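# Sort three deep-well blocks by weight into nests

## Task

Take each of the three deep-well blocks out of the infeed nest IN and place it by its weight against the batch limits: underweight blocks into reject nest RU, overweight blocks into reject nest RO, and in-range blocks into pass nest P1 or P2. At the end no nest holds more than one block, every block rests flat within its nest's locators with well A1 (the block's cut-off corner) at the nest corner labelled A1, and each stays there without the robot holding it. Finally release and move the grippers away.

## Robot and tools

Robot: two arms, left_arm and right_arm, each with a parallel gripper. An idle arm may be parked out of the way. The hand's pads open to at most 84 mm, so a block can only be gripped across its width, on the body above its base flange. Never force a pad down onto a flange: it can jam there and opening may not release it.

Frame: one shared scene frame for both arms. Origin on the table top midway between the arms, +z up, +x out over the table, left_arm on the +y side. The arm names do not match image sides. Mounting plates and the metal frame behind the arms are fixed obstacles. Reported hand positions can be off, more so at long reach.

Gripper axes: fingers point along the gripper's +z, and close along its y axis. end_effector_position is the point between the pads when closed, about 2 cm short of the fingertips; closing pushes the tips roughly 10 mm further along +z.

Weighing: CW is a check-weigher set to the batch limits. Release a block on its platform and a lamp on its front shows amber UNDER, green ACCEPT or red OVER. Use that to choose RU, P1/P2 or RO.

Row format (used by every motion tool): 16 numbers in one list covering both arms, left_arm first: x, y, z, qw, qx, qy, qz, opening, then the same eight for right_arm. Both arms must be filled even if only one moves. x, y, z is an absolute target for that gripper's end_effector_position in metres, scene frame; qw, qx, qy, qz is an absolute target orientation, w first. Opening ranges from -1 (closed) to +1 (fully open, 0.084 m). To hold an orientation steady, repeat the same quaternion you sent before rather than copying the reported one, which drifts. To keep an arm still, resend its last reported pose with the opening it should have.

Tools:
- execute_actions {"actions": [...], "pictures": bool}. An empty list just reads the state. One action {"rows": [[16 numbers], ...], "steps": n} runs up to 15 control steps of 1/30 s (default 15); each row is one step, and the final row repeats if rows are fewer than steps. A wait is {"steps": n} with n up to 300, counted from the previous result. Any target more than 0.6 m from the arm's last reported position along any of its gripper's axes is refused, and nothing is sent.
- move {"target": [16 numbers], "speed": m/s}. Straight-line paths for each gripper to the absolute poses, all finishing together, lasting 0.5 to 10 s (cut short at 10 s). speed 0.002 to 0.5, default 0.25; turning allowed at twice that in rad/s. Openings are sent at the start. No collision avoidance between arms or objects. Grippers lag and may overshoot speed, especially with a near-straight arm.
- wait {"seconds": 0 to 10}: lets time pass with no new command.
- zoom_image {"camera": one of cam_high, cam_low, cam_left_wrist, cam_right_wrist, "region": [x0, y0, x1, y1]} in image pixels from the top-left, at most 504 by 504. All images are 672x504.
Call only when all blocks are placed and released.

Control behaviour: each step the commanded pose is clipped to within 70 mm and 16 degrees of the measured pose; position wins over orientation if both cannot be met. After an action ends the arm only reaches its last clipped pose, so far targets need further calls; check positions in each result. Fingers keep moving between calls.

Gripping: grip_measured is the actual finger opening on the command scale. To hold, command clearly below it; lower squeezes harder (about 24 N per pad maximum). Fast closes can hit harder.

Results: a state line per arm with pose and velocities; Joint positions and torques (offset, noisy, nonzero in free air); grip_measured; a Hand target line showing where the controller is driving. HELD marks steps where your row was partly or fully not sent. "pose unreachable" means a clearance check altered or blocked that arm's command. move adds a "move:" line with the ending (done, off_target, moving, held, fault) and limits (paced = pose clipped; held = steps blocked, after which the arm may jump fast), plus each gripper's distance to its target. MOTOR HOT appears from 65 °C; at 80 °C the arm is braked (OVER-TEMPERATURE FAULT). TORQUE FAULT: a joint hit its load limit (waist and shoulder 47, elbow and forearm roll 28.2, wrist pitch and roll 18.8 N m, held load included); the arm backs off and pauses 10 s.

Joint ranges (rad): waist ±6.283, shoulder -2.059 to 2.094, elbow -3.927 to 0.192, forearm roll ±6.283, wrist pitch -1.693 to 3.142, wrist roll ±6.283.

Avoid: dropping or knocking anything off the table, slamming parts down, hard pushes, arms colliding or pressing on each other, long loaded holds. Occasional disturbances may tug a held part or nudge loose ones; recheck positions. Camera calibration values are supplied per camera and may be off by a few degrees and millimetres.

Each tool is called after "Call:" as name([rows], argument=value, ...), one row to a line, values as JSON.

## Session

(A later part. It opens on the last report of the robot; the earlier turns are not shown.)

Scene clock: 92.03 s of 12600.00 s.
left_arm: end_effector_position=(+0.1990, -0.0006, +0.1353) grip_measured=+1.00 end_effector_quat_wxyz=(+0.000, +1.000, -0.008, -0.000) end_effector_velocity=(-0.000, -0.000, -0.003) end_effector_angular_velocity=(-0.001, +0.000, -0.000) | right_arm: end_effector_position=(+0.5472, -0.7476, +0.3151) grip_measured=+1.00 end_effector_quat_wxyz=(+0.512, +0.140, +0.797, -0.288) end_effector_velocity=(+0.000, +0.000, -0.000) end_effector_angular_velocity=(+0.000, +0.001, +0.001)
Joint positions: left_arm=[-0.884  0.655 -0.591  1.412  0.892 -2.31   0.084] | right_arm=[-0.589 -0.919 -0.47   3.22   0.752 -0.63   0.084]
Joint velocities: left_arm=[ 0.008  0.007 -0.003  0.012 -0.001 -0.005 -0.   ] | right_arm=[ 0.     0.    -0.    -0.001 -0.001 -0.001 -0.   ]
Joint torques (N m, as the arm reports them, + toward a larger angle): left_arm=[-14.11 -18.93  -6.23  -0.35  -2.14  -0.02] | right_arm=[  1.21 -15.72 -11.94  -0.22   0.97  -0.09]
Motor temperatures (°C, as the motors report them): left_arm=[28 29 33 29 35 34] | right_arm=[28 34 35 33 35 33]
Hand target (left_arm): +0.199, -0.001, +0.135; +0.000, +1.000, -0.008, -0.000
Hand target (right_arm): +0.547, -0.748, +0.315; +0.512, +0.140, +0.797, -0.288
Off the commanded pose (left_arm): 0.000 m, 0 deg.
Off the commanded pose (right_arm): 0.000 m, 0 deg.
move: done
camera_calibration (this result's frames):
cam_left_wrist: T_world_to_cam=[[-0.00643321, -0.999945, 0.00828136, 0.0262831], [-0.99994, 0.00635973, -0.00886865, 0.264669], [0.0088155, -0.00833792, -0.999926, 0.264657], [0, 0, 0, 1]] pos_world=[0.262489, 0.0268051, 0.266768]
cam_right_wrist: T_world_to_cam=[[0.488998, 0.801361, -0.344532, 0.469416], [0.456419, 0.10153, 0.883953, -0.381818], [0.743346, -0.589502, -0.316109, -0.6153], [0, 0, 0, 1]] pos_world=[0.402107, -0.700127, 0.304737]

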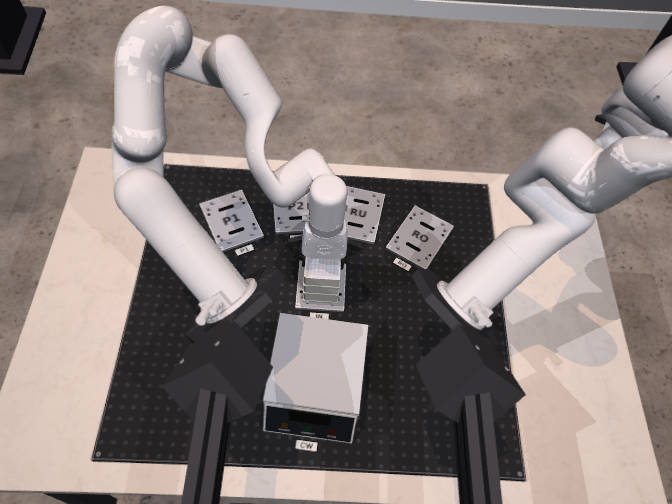

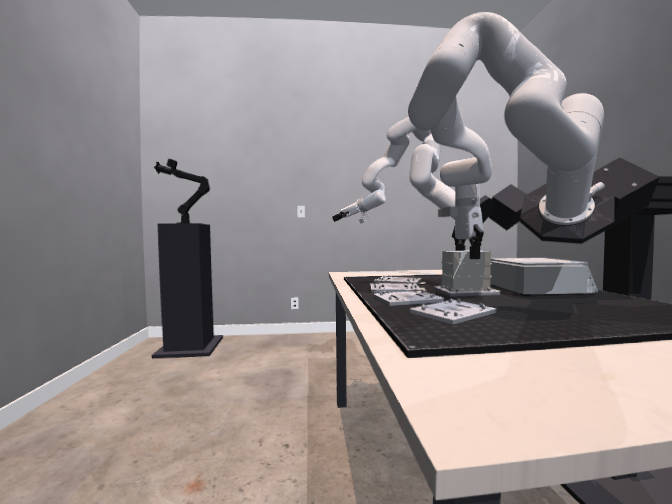

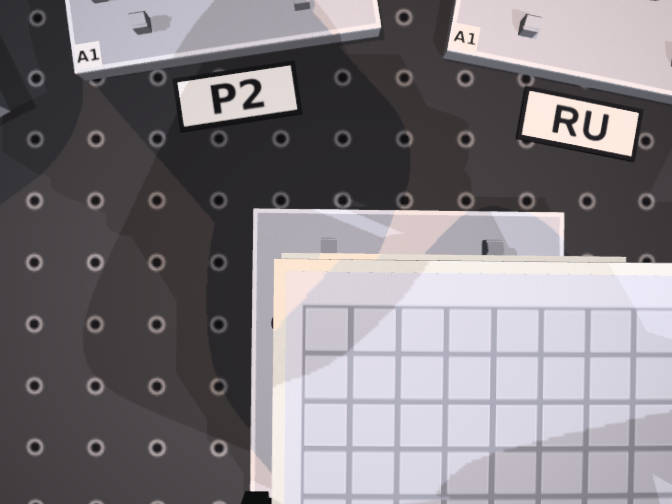

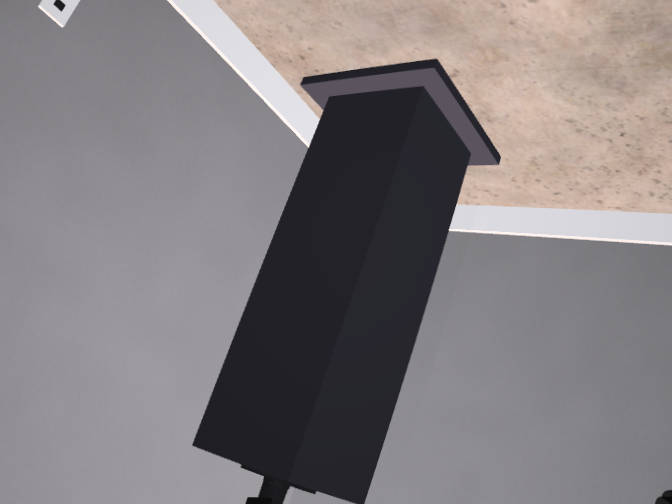

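Call:
move(target=[0.199,-0.0006,0.135,0,1,-0.008,0,0.2,0.5472,-0.7476,0.3151,0.512,0.140,0.797,-0.288,1])

Call:
move(target=[0.199,-0.0006,0.19,0,1,-0.008,0,0.2,0.5472,-0.7476,0.3151,0.512,0.140,0.797,-0.288,1], speed=0.05)

Call:
move(target=[-0.03,-0.0006,0.18,0,1,-0.008,0,0.2,0.5472,-0.7476,0.3151,0.512,0.140,0.797,-0.288,1], speed=0.1)

Call:
zoom_image(camera="cam_low", region=[420, 180, 660, 320])

Scene clock: 107.53 s of 12600.00 s.
left_arm: end_effector_position=(+0.1990, -0.0007, +0.1351) grip_measured=+0.96 end_effector_quat_wxyz=(+0.000, +1.000, -0.008, -0.000) end_effector_velocity=(+0.000, -0.000, +0.000) end_effector_angular_velocity=(-0.000, -0.001, -0.001) | right_arm: end_effector_position=(+0.5472, -0.7476, +0.3151) grip_measured=+1.00 end_effector_quat_wxyz=(+0.512, +0.140, +0.797, -0.288) end_effector_velocity=(-0.000, -0.000, -0.000) end_effector_angular_velocity=(-0.000, +0.001, -0.001)
Joint positions: left_arm=[-0.884  0.656 -0.592  1.414  0.892 -2.31   0.083] | right_arm=[-0.589 -0.919 -0.47   3.22   0.752 -0.63   0.084]
Joint velocities: left_arm=[-0.001  0.    -0.     0.     0.001  0.     0.   ] | right_arm=[-0.001  0.     0.     0.001 -0.    -0.    -0.   ]
Joint torques (N m, as the arm reports them, + toward a larger angle): left_arm=[-13.17 -17.26  -6.17  -0.23  -1.47  -0.03] | right_arm=[  1.04 -15.42 -12.08  -0.32   0.8   -0.3 ]
Motor temperatures (°C, as the motors report them): left_arm=[28 29 33 29 35 34] | right_arm=[28 34 35 33 35 33]
Hand target (left_arm): +0.199, -0.001, +0.135; +0.000, +1.000, -0.008, -0.000
Hand target (right_arm): +0.547, -0.748, +0.315; +0.512, +0.140, +0.797, -0.288
Off the commanded pose (left_arm): 0.000 m, 0 deg.
Off the commanded pose (right_arm): 0.000 m, 0 deg.
After step 90, 11.80 s passed at rest.
move: done
camera_calibration (this result's frames):
cam_left_wrist: T_world_to_cam=[[-0.00635321, -0.999943, 0.00853127, 0.0261569], [-0.999939, 0.00627582, -0.00906778, 0.264743], [0.00901373, -0.00858836, -0.999922, 0.264366], [0, 0, 0, 1]] pos_world=[0.26251, 0.0267644, 0.266523]
cam_right_wrist: T_world_to_cam=[[0.488998, 0.801361, -0.344532, 0.469416], [0.456419, 0.10153, 0.883953, -0.381819], [0.743345, -0.589502, -0.316109, -0.615301], [0, 0, 0, 1]] pos_world=[0.402107, -0.700127, 0.304737]

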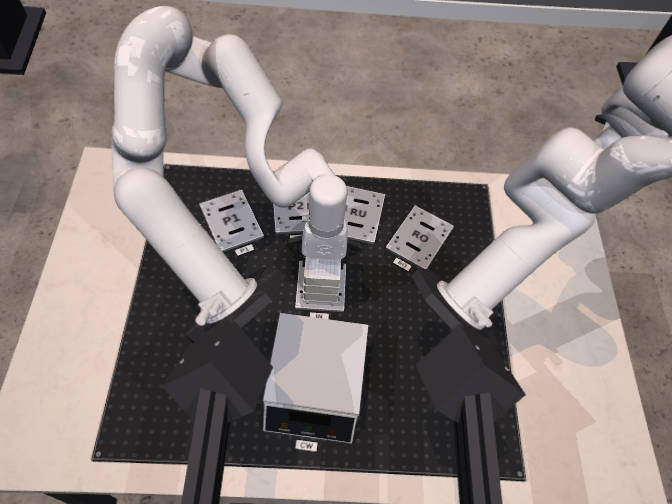

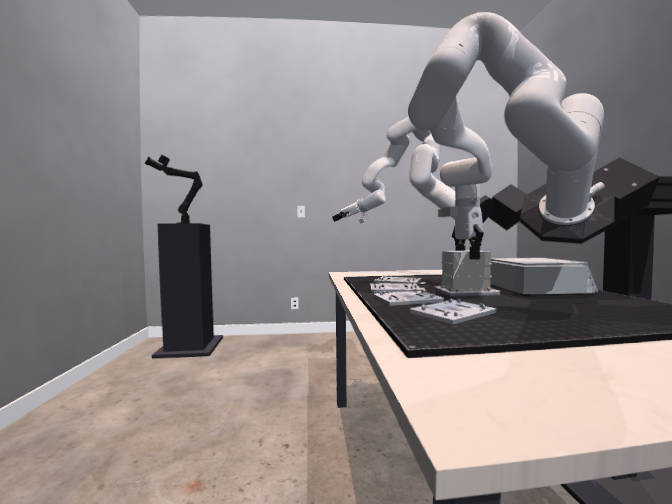

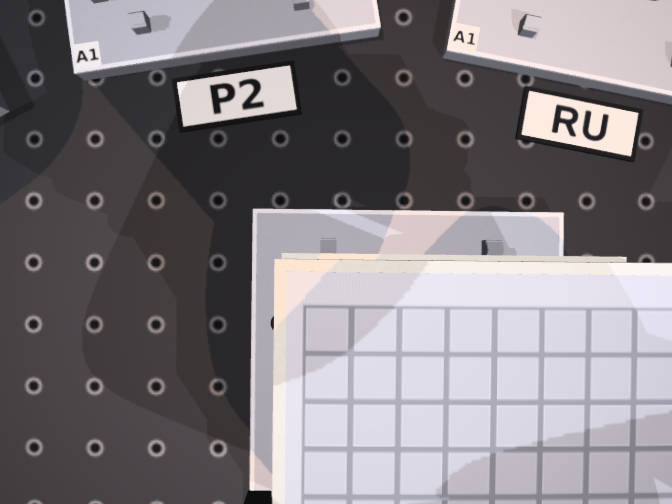

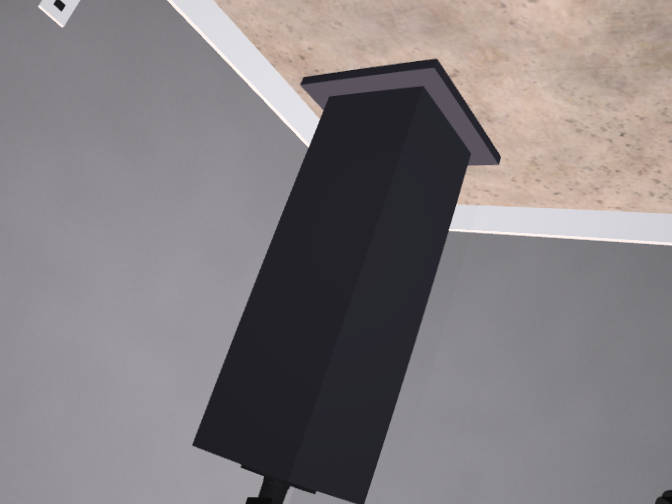

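Scene clock: 109.07 s of 12600.00 s.
left_arm: end_effector_position=(+0.1990, -0.0004, +0.1896) grip_measured=+0.96 end_effector_quat_wxyz=(-0.000, +1.000, -0.008, +0.000) end_effector_velocity=(-0.000, -0.000, +0.002) end_effector_angular_velocity=(-0.000, +0.002, +0.001) | right_arm: end_effector_position=(+0.5472, -0.7476, +0.3151) grip_measured=+1.00 end_effector_quat_wxyz=(+0.512, +0.140, +0.797, -0.288) end_effector_velocity=(+0.000, +0.000, -0.000) end_effector_angular_velocity=(-0.001, +0.001, +0.001)
Joint positions: left_arm=[-1.043  0.52  -0.549  1.183  0.915 -2.196  0.083] | right_arm=[-0.589 -0.919 -0.47   3.22   0.752 -0.63   0.084]
Joint velocities: left_arm=[-0.006 -0.006  0.001 -0.012  0.001  0.007  0.   ] | right_arm=[ 0.    -0.    -0.    -0.001 -0.001 -0.001 -0.   ]
Joint torques (N m, as the arm reports them, + toward a larger angle): left_arm=[-13.9  -18.24 -10.19  -0.48  -2.17   0.  ] | right_arm=[  1.64 -15.45 -12.44  -1.02   0.86  -0.24]
Motor temperatures (°C, as the motors report them): left_arm=[28 29 33 29 35 34] | right_arm=[28 34 35 33 35 33]
Hand target (left_arm): +0.199, -0.000, +0.190; -0.000, +1.000, -0.008, +0.000
Hand target (right_arm): +0.547, -0.748, +0.315; +0.512, +0.140, +0.797, -0.288
Off the commanded pose (left_arm): 0.000 m, 0 deg.
Off the commanded pose (right_arm): 0.000 m, 0 deg.
move: done
camera_calibration (this result's frames):
cam_left_wrist: T_world_to_cam=[[-0.0063124, -0.99995, 0.00773304, 0.0261053], [-0.999937, 0.00624001, -0.00935044, 0.265254], [0.00930172, -0.00779157, -0.999926, 0.31882], [0, 0, 0, 1]] pos_world=[0.262436, 0.0269329, 0.321075]
cam_right_wrist: T_world_to_cam=[[0.488998, 0.801361, -0.344532, 0.469416], [0.456419, 0.10153, 0.883953, -0.381818], [0.743346, -0.589502, -0.316109, -0.615301], [0, 0, 0, 1]] pos_world=[0.402107, -0.700127, 0.304737]

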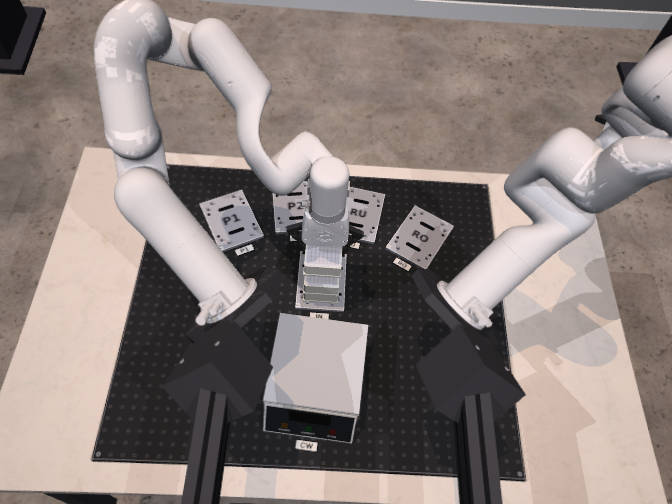

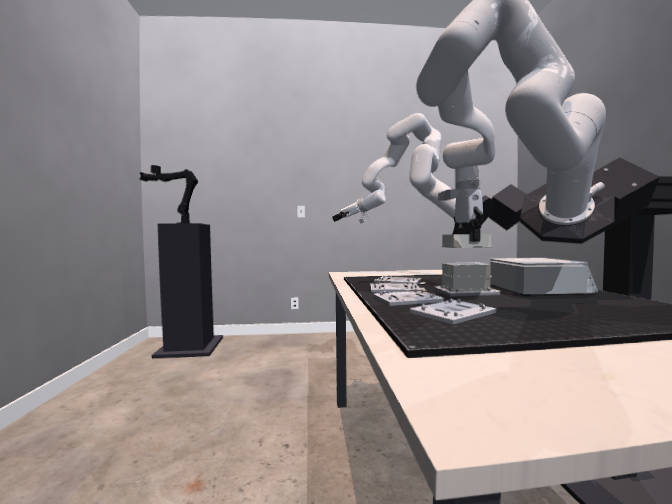

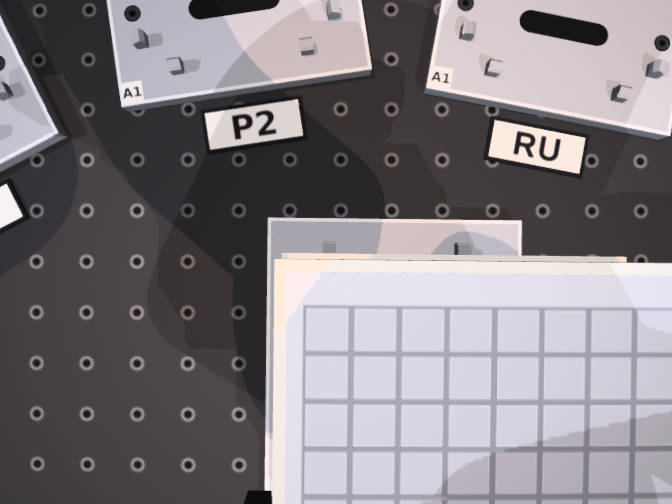

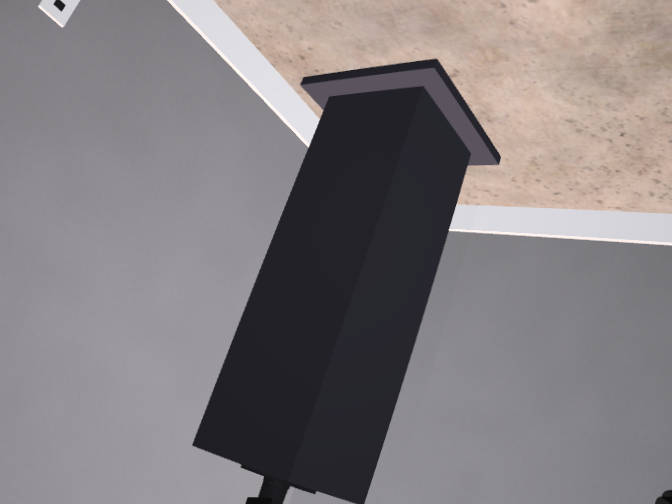

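Scene clock: 111.90 s of 12600.00 s.
left_arm: end_effector_position=(-0.0292, +0.0001, +0.1794) grip_measured=+0.96 end_effector_quat_wxyz=(+0.000, +1.000, -0.008, +0.000) end_effector_velocity=(-0.002, +0.000, +0.000) end_effector_angular_velocity=(+0.005, -0.000, +0.000) | right_arm: end_effector_position=(+0.5472, -0.7476, +0.3151) grip_measured=+1.00 end_effector_quat_wxyz=(+0.512, +0.140, +0.797, -0.288) end_effector_velocity=(+0.000, +0.000, +0.000) end_effector_angular_velocity=(+0.001, -0.001, +0.001)
Joint positions: left_arm=[-1.713  1.015 -0.623  0.8    0.591 -2.587  0.083] | right_arm=[-0.589 -0.919 -0.47   3.22   0.752 -0.63   0.084]
Joint velocities: left_arm=[-0.012  0.004 -0.004 -0.022 -0.001  0.011 -0.   ] | right_arm=[ 0.001 -0.     0.    -0.     0.     0.     0.   ]
Joint torques (N m, as the arm reports them, + toward a larger angle): left_arm=[ -8.35 -27.12 -13.6   -0.49  -2.27   0.07] | right_arm=[  1.16 -15.68 -12.35  -0.45   0.8   -0.11]
Motor temperatures (°C, as the motors report them): left_arm=[28 29 33 29 35 34] | right_arm=[28 34 35 33 35 33]
Hand target (left_arm): -0.029, +0.000, +0.179; -0.000, +1.000, -0.008, +0.000
Hand target (right_arm): +0.547, -0.748, +0.315; +0.512, +0.140, +0.797, -0.288
Off the commanded pose (left_arm): 0.001 m, 0 deg.
Off the commanded pose (right_arm): 0.000 m, 0 deg.
move: done
camera_calibration (this result's frames):
cam_left_wrist: T_world_to_cam=[[-0.00592855, -0.999947, 0.00836336, 0.0251814], [-0.999941, 0.00585165, -0.00919032, 0.0369313], [0.00914089, -0.00841735, -0.999923, 0.310704], [0, 0, 0, 1]] pos_world=[0.0342382, 0.0275793, 0.310809]
cam_right_wrist: T_world_to_cam=[[0.488998, 0.801361, -0.344532, 0.469416], [0.456419, 0.10153, 0.883953, -0.381818], [0.743345, -0.589502, -0.316109, -0.6153], [0, 0, 0, 1]] pos_world=[0.402107, -0.700127, 0.304737]

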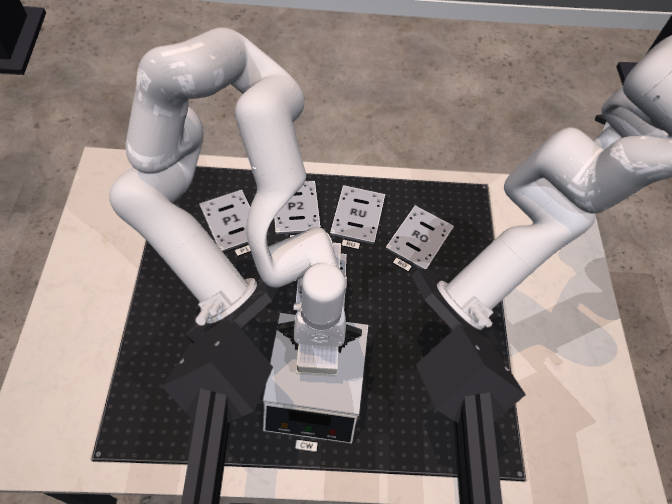

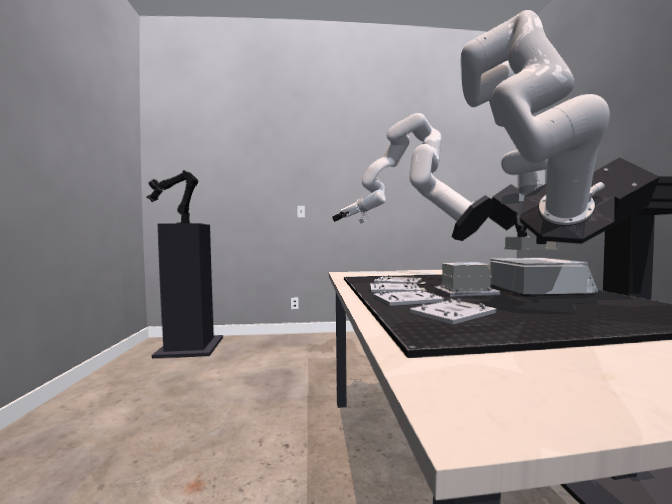

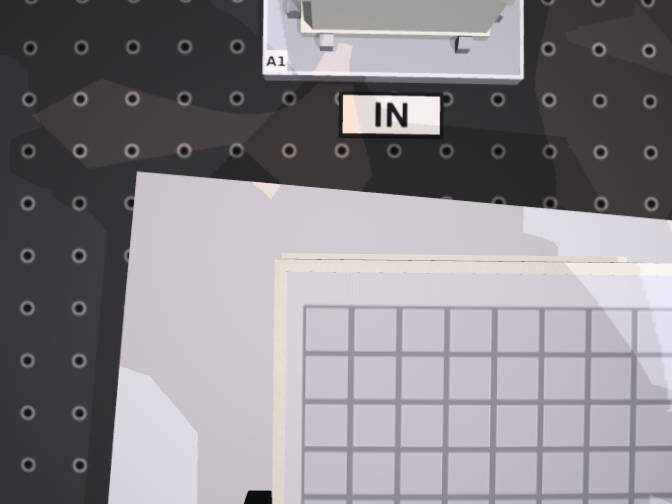

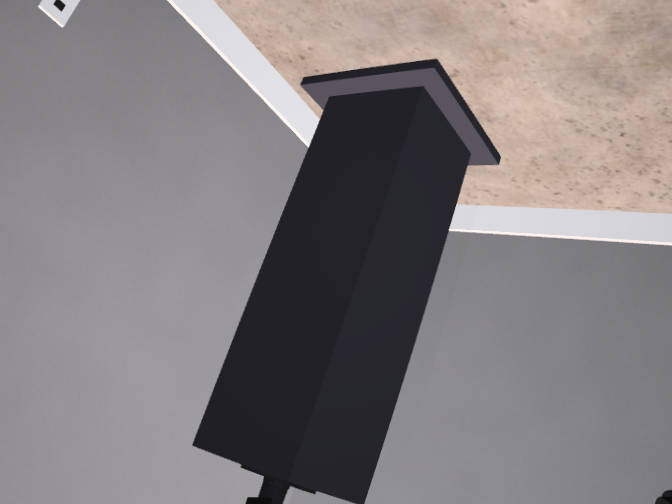

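Region (420, 180, 660, 320) of cam_low's 672x504 image, scaled by 2.100, with more detail than that image has; it fills the top 294 rows of this view, and the rest is white.

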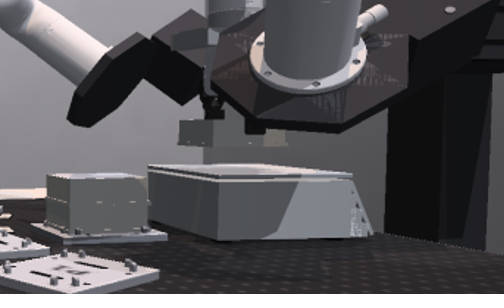

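Descend partially and use parallax of the platform corner.

Call:
move(target=[-0.0292,0.0001,0.1544,0,1,-0.008,0,0.2,0.5472,-0.7476,0.3151,0.512,0.140,0.797,-0.288,1], speed=0.03)

Call:
zoom_image(camera="cam_low", region=[480, 220, 600, 290])

Scene clock: 121.67 s of 12600.00 s.
left_arm: end_effector_position=(-0.0293, +0.0001, +0.1548) grip_measured=+0.96 end_effector_quat_wxyz=(-0.000, +1.000, -0.008, -0.000) end_effector_velocity=(+0.000, -0.001, -0.002) end_effector_angular_velocity=(-0.003, +0.001, +0.001) | right_arm: end_effector_position=(+0.5472, -0.7476, +0.3151) grip_measured=+1.00 end_effector_quat_wxyz=(+0.512, +0.140, +0.797, -0.288) end_effector_velocity=(-0.000, +0.000, -0.000) end_effector_angular_velocity=(+0.001, +0.001, +0.001)
Joint positions: left_arm=[-1.636  1.093 -0.65   0.959  0.582 -2.693  0.083] | right_arm=[-0.589 -0.919 -0.47   3.22   0.752 -0.63   0.084]
Joint velocities: left_arm=[ 0.011  0.007 -0.003  0.023 -0.    -0.015  0.   ] | right_arm=[-0.     0.    -0.    -0.001 -0.001  0.001 -0.   ]
Joint torques (N m, as the arm reports them, + toward a larger angle): left_arm=[ -8.57 -27.8  -12.    -0.43  -2.18  -0.13] | right_arm=[  1.14 -15.15 -12.22  -0.93   0.97  -0.11]
Motor temperatures (°C, as the motors report them): left_arm=[28 30 34 29 35 34] | right_arm=[28 34 35 33 35 33]
Hand target (left_arm): -0.029, +0.000, +0.154; +0.000, +1.000, -0.008, -0.000
Hand target (right_arm): +0.547, -0.748, +0.315; +0.512, +0.140, +0.797, -0.288
Off the commanded pose (left_arm): 0.000 m, 0 deg.
Off the commanded pose (right_arm): 0.000 m, 0 deg.
After step 90, 5.57 s passed at rest.
move: done
camera_calibration (this result's frames):
cam_left_wrist: T_world_to_cam=[[-0.00650254, -0.999946, 0.00813103, 0.0253992], [-0.99994, 0.00643035, -0.00887358, 0.0366236], [0.00882081, -0.00818824, -0.999928, 0.28609], [0, 0, 0, 1]] pos_world=[0.034263, 0.0275048, 0.286188]
cam_right_wrist: T_world_to_cam=[[0.488998, 0.801361, -0.344532, 0.469416], [0.456419, 0.10153, 0.883953, -0.381818], [0.743345, -0.589502, -0.316109, -0.6153], [0, 0, 0, 1]] pos_world=[0.402107, -0.700127, 0.304737]

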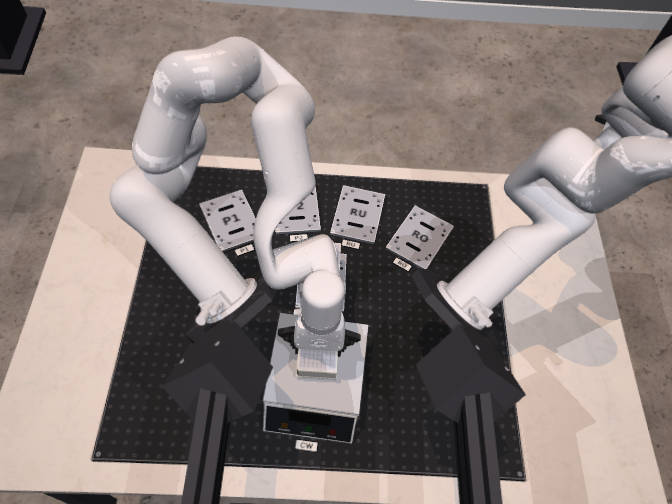

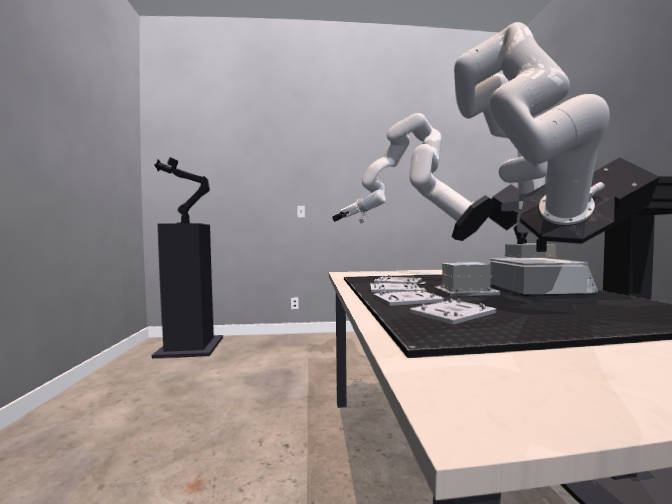

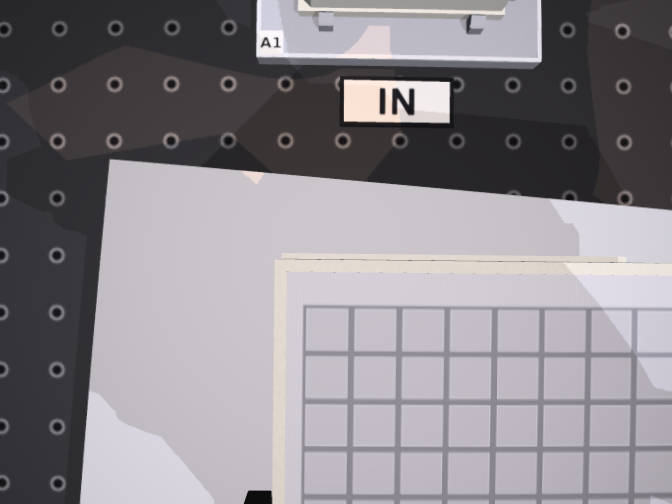

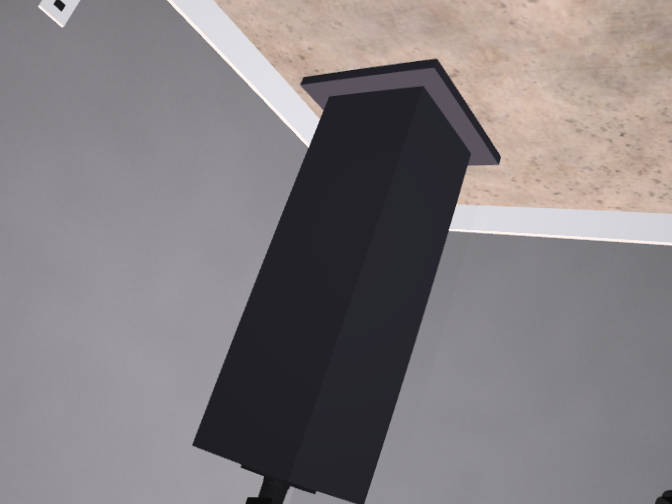

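Region (480, 220, 600, 290) of cam_low's 672x504 image, scaled by 4.200, with more detail than that image has; it fills the top 294 rows of this view, and the rest is white.

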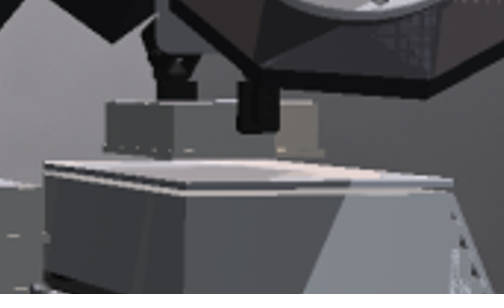

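Call:
move(target=[-0.0292,0.0001,0.141,0,1,-0.008,0,0.2,0.5472,-0.7476,0.3151,0.512,0.140,0.797,-0.288,1], speed=0.008)

Call:
zoom_image(camera="cam_low", region=[480, 220, 600, 290])

Scene clock: 132.87 s of 12600.00 s.
left_arm: end_effector_position=(-0.0293, -0.0004, +0.1416) grip_measured=+0.96 end_effector_quat_wxyz=(+0.001, +1.000, -0.008, -0.000) end_effector_velocity=(-0.000, -0.002, -0.001) end_effector_angular_velocity=(-0.005, +0.001, +0.000) | right_arm: end_effector_position=(+0.5472, -0.7476, +0.3151) grip_measured=+1.00 end_effector_quat_wxyz=(+0.512, +0.140, +0.797, -0.288) end_effector_velocity=(+0.000, +0.001, -0.000) end_effector_angular_velocity=(-0.000, +0.001, +0.002)
Joint positions: left_arm=[-1.593  1.136 -0.668  1.046  0.584 -2.751  0.083] | right_arm=[-0.589 -0.919 -0.47   3.22   0.752 -0.63   0.084]
Joint velocities: left_arm=[ 0.005  0.005 -0.004  0.016 -0.002 -0.011  0.   ] | right_arm=[ 0.001 -0.    -0.    -0.002 -0.002 -0.001 -0.   ]
Joint torques (N m, as the arm reports them, + toward a larger angle): left_arm=[ -8.   -25.74 -10.39  -0.25  -1.89   0.13] | right_arm=[  1.19 -15.6  -12.04  -0.75   0.66   0.04]
Motor temperatures (°C, as the motors report them): left_arm=[28 30 34 29 35 34] | right_arm=[28 34 35 33 35 33]
Hand target (left_arm): -0.029, +0.000, +0.141; +0.000, +1.000, -0.008, -0.000
Hand target (right_arm): +0.547, -0.748, +0.315; +0.512, +0.140, +0.797, -0.288
Off the commanded pose (left_arm): 0.001 m, 0 deg.
Off the commanded pose (right_arm): 0.000 m, 0 deg.
After step 90, 6.30 s passed at rest.
move: done
camera_calibration (this result's frames):
cam_left_wrist: T_world_to_cam=[[-0.00601185, -0.999939, 0.0093051, 0.0248501], [-0.999947, 0.00593355, -0.00841947, 0.036424], [0.00836374, -0.00935522, -0.999921, 0.272918], [0, 0, 0, 1]] pos_world=[0.0342889, 0.0271857, 0.272972]
cam_right_wrist: T_world_to_cam=[[0.488998, 0.801361, -0.344532, 0.469416], [0.456419, 0.10153, 0.883953, -0.381819], [0.743345, -0.589502, -0.316109, -0.6153], [0, 0, 0, 1]] pos_world=[0.402107, -0.700127, 0.304737]

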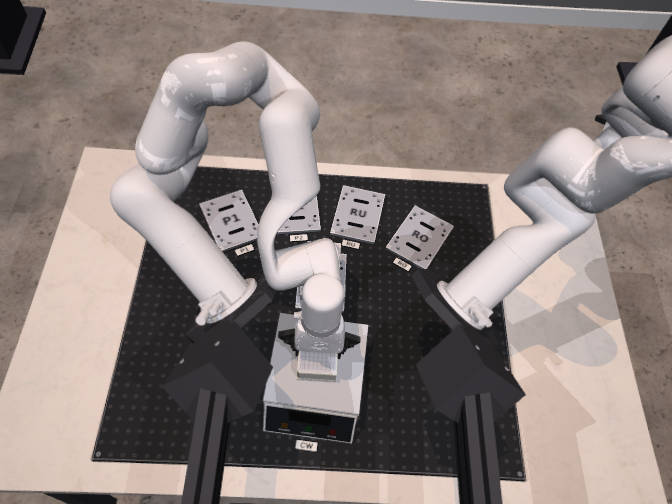

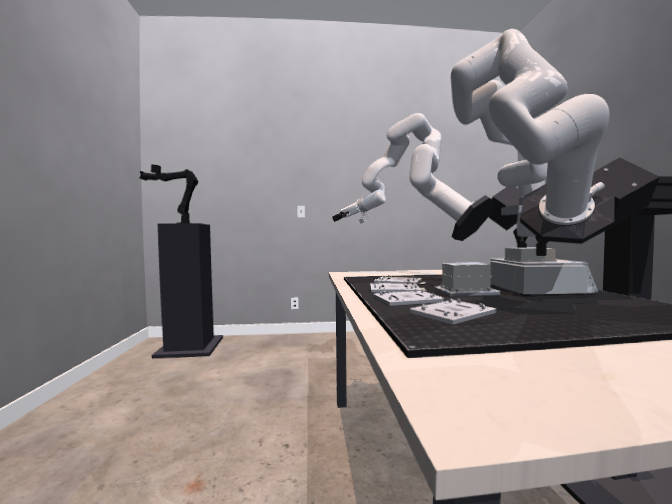

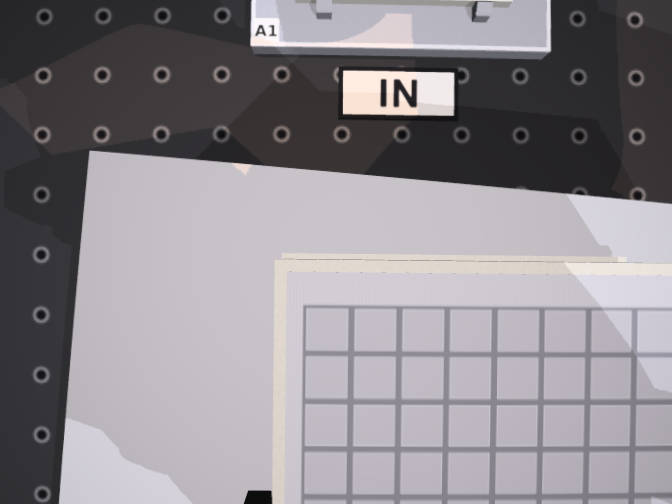

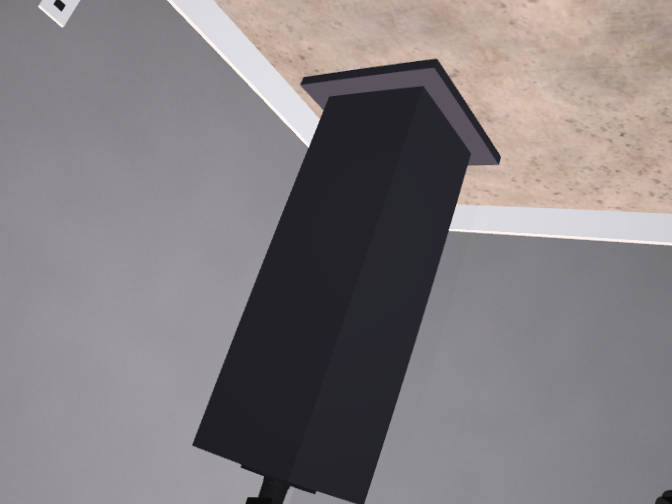

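Region (480, 220, 600, 290) of cam_low's 672x504 image, scaled by 4.200, with more detail than that image has; it fills the top 294 rows of this view, and the rest is white.

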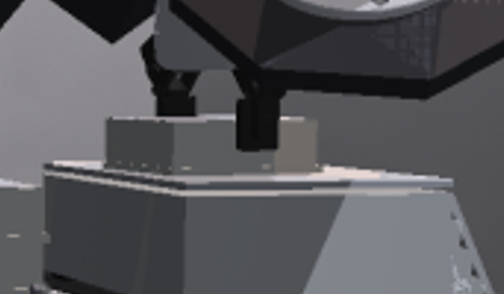

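Contact at about 0.142. Release.

Call:
move(target=[-0.0292,-0.0002,0.142,0,1,-0.008,0,1,0.5472,-0.7476,0.3151,0.512,0.140,0.797,-0.288,1], speed=0.008)

Call:
wait(seconds=2)

Call:
zoom_image(camera="cam_high", region=[250, 390, 370, 460])

Scene clock: 144.47 s of 12600.00 s.
left_arm: end_effector_position=(-0.0292, +0.0001, +0.1418) grip_measured=+1.00 end_effector_quat_wxyz=(-0.000, +1.000, -0.008, +0.000) end_effector_velocity=(-0.000, -0.002, +0.002) end_effector_angular_velocity=(-0.005, +0.003, +0.002) | right_arm: end_effector_position=(+0.5472, -0.7476, +0.3151) grip_measured=+1.00 end_effector_quat_wxyz=(+0.512, +0.140, +0.797, -0.288) end_effector_velocity=(+0.000, +0.000, +0.000) end_effector_angular_velocity=(-0.000, +0.000, +0.000)
Joint positions: left_arm=[-1.595  1.135 -0.667  1.041  0.585 -2.747  0.084] | right_arm=[-0.589 -0.919 -0.47   3.22   0.752 -0.63   0.084]
Joint velocities: left_arm=[-0.002 -0.003 -0.002 -0.002 -0.003  0.001  0.   ] | right_arm=[ 0. -0. -0. -0. -0. -0.  0.]
Joint torques (N m, as the arm reports them, + toward a larger angle): left_arm=[ -8.48 -27.13 -10.98  -0.48  -2.08  -0.02] | right_arm=[  1.76 -15.11 -11.94  -0.69   0.8   -0.05]
Motor temperatures (°C, as the motors report them): left_arm=[28 30 33 29 35 34] | right_arm=[28 34 35 33 35 33]
Hand target (left_arm): -0.029, -0.000, +0.142; -0.000, +1.000, -0.008, +0.000
Hand target (right_arm): +0.547, -0.748, +0.315; +0.512, +0.140, +0.797, -0.288
Off the commanded pose (left_arm): 0.000 m, 0 deg.
Off the commanded pose (right_arm): 0.000 m, 0 deg.
After step 90, 7.83 s passed at rest.
move: done
camera_calibration (this result's frames):
cam_left_wrist: T_world_to_cam=[[-0.00665396, -0.99995, 0.00744872, 0.0256591], [-0.999935, 0.00658437, -0.00932819, 0.0366503], [0.00927868, -0.0075103, -0.999929, 0.273107], [0, 0, 0, 1]] pos_world=[0.0342846, 0.0274676, 0.273239]
cam_right_wrist: T_world_to_cam=[[0.488998, 0.801361, -0.344532, 0.469416], [0.456419, 0.10153, 0.883953, -0.381818], [0.743346, -0.589502, -0.316109, -0.6153], [0, 0, 0, 1]] pos_world=[0.402107, -0.700127, 0.304737]

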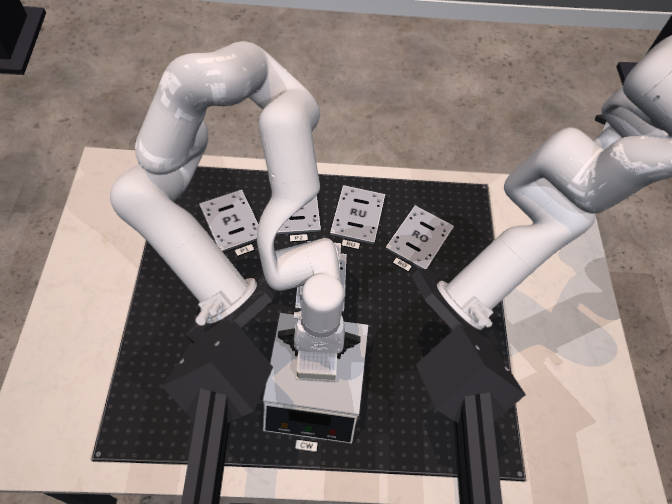

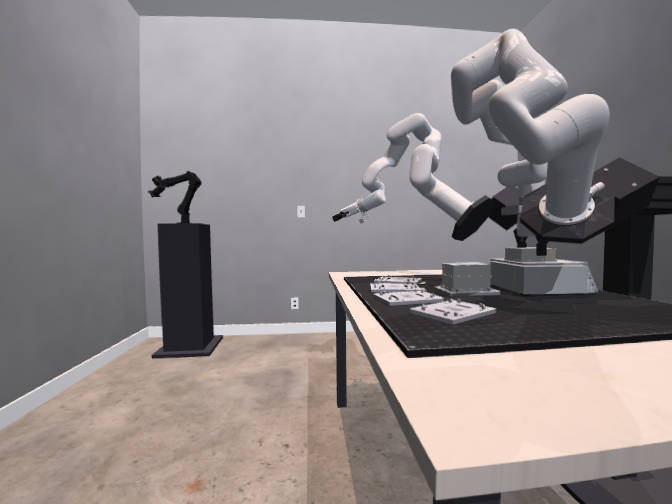

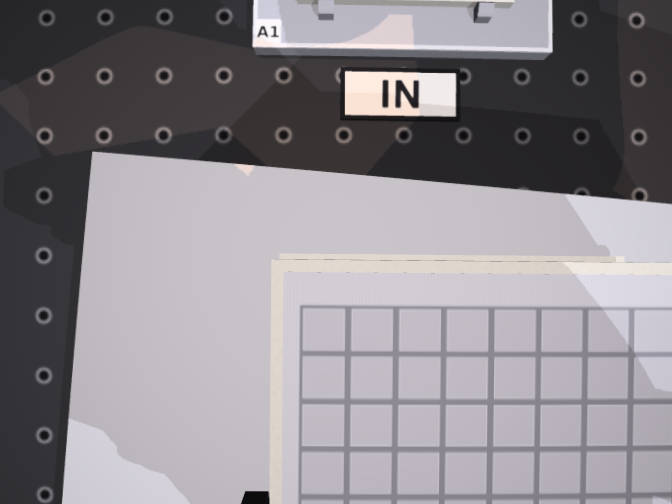

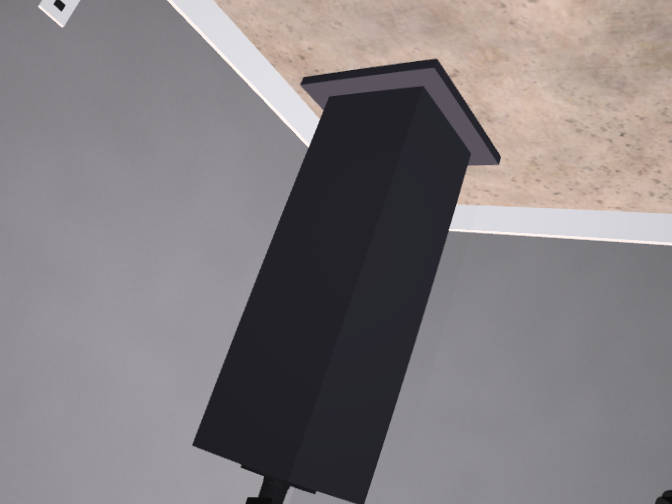

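Scene clock: 146.47 s of 12600.00 s.
left_arm: end_effector_position=(-0.0292, -0.0002, +0.1420) grip_measured=+1.00 end_effector_quat_wxyz=(+0.000, +1.000, -0.008, -0.000) end_effector_velocity=(-0.000, -0.000, -0.000) end_effector_angular_velocity=(+0.000, +0.001, -0.000) | right_arm: end_effector_position=(+0.5472, -0.7476, +0.3151) grip_measured=+1.00 end_effector_quat_wxyz=(+0.512, +0.140, +0.797, -0.288) end_effector_velocity=(+0.000, -0.000, +0.000) end_effector_angular_velocity=(-0.000, -0.001, -0.002)
Joint positions: left_arm=[-1.595  1.134 -0.667  1.041  0.585 -2.747  0.084] | right_arm=[-0.589 -0.919 -0.47   3.22   0.752 -0.63   0.084]
Joint velocities: left_arm=[ 0.001  0.    -0.     0.    -0.001  0.     0.   ] | right_arm=[ 0.    -0.     0.     0.002  0.001 -0.    -0.   ]
Joint torques (N m, as the arm reports them, + toward a larger angle): left_arm=[ -9.2  -27.06 -10.84  -0.48  -2.14   0.  ] | right_arm=[  1.36 -15.37 -11.7   -0.37   1.11  -0.02]
Motor temperatures (°C, as the motors report them): left_arm=[28 30 33 29 35 34] | right_arm=[28 34 35 33 35 33]
Hand target (left_arm): -0.029, -0.000, +0.142; -0.000, +1.000, -0.008, +0.000
Hand target (right_arm): +0.547, -0.748, +0.315; +0.512, +0.140, +0.797, -0.288
Off the commanded pose (left_arm): 0.000 m, 0 deg.
Off the commanded pose (right_arm): 0.000 m, 0 deg.
Steps of this call (steps 1 to 60: nothing new was sent). Readings (end_effector_position):
1: left_arm (-0.0292, +0.0001, +0.1418) | right_arm (+0.5472, -0.7476, +0.3151)
2: left_arm (-0.0292, +0.0000, +0.1418) | right_arm (+0.5472, -0.7476, +0.3151)
4: left_arm (-0.0292, -0.0001, +0.1419) | right_arm (+0.5472, -0.7476, +0.3151)
8: left_arm (-0.0292, -0.0001, +0.1420) | right_arm (+0.5472, -0.7476, +0.3151)
60: the state above
camera_calibration (this result's frames):
cam_left_wrist: T_world_to_cam=[[-0.00636179, -0.999946, 0.00817633, 0.0252094], [-0.999939, 0.00628754, -0.0090747, 0.0366047], [0.00902281, -0.00823357, -0.999925, 0.273341], [0, 0, 0, 1]] pos_world=[0.0342965, 0.0272285, 0.273446]
cam_right_wrist: T_world_to_cam=[[0.488998, 0.801361, -0.344532, 0.469416], [0.456419, 0.10153, 0.883953, -0.381818], [0.743346, -0.589502, -0.316109, -0.615301], [0, 0, 0, 1]] pos_world=[0.402107, -0.700127, 0.304737]

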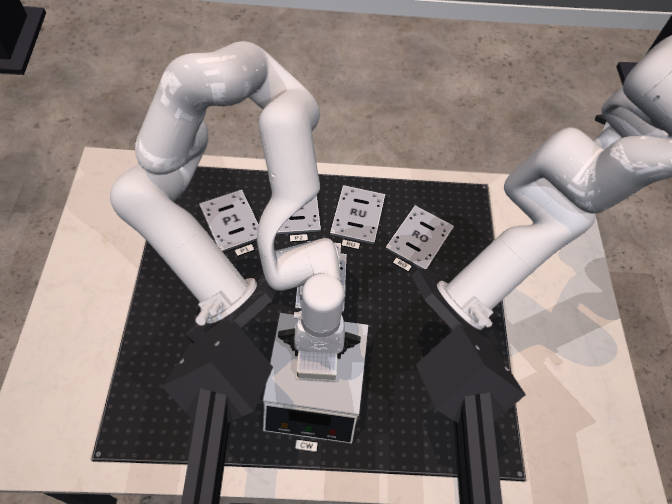

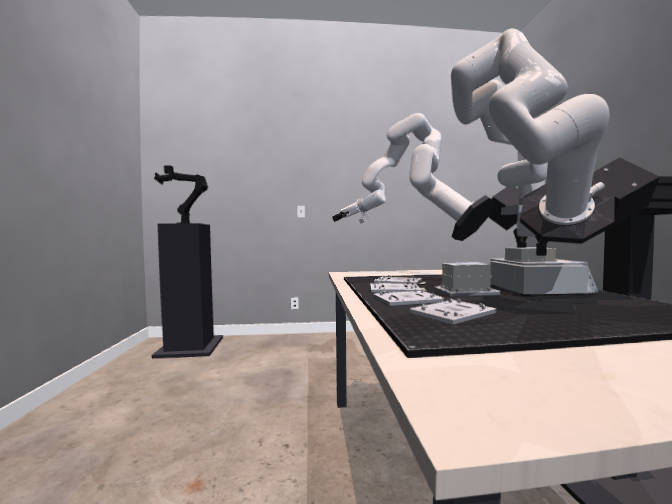

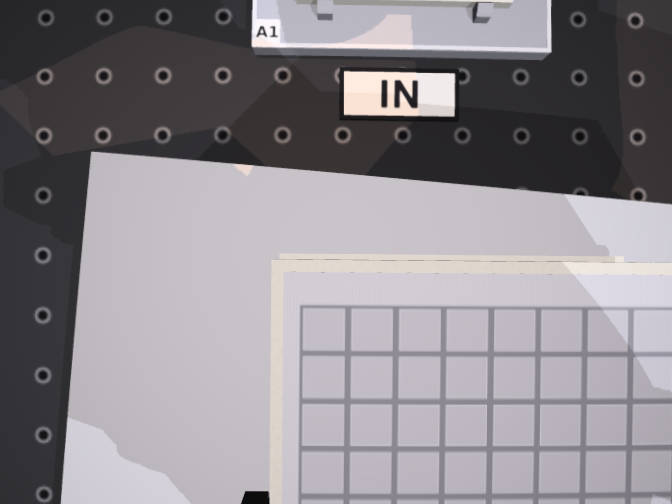

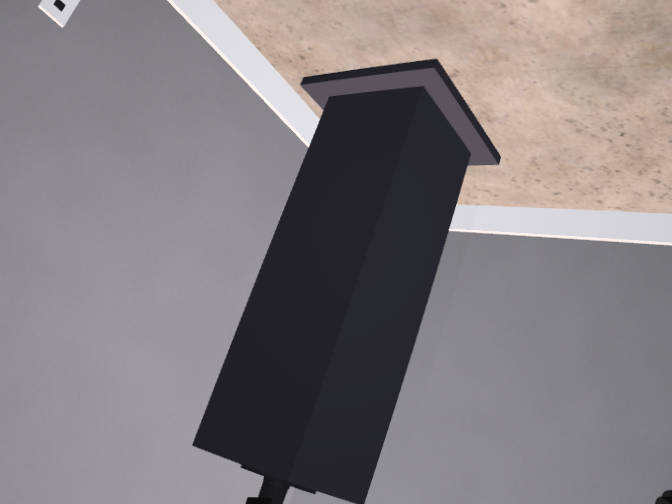

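Region (250, 390, 370, 460) of cam_high's 672x504 image, scaled by 4.200, with more detail than that image has; it fills the top 294 rows of this view, and the rest is white.

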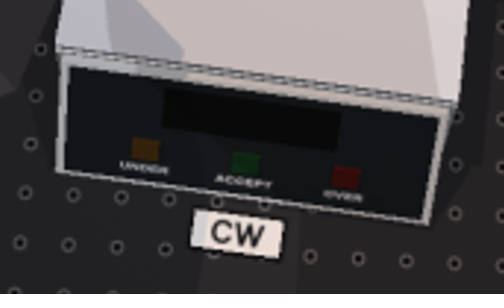

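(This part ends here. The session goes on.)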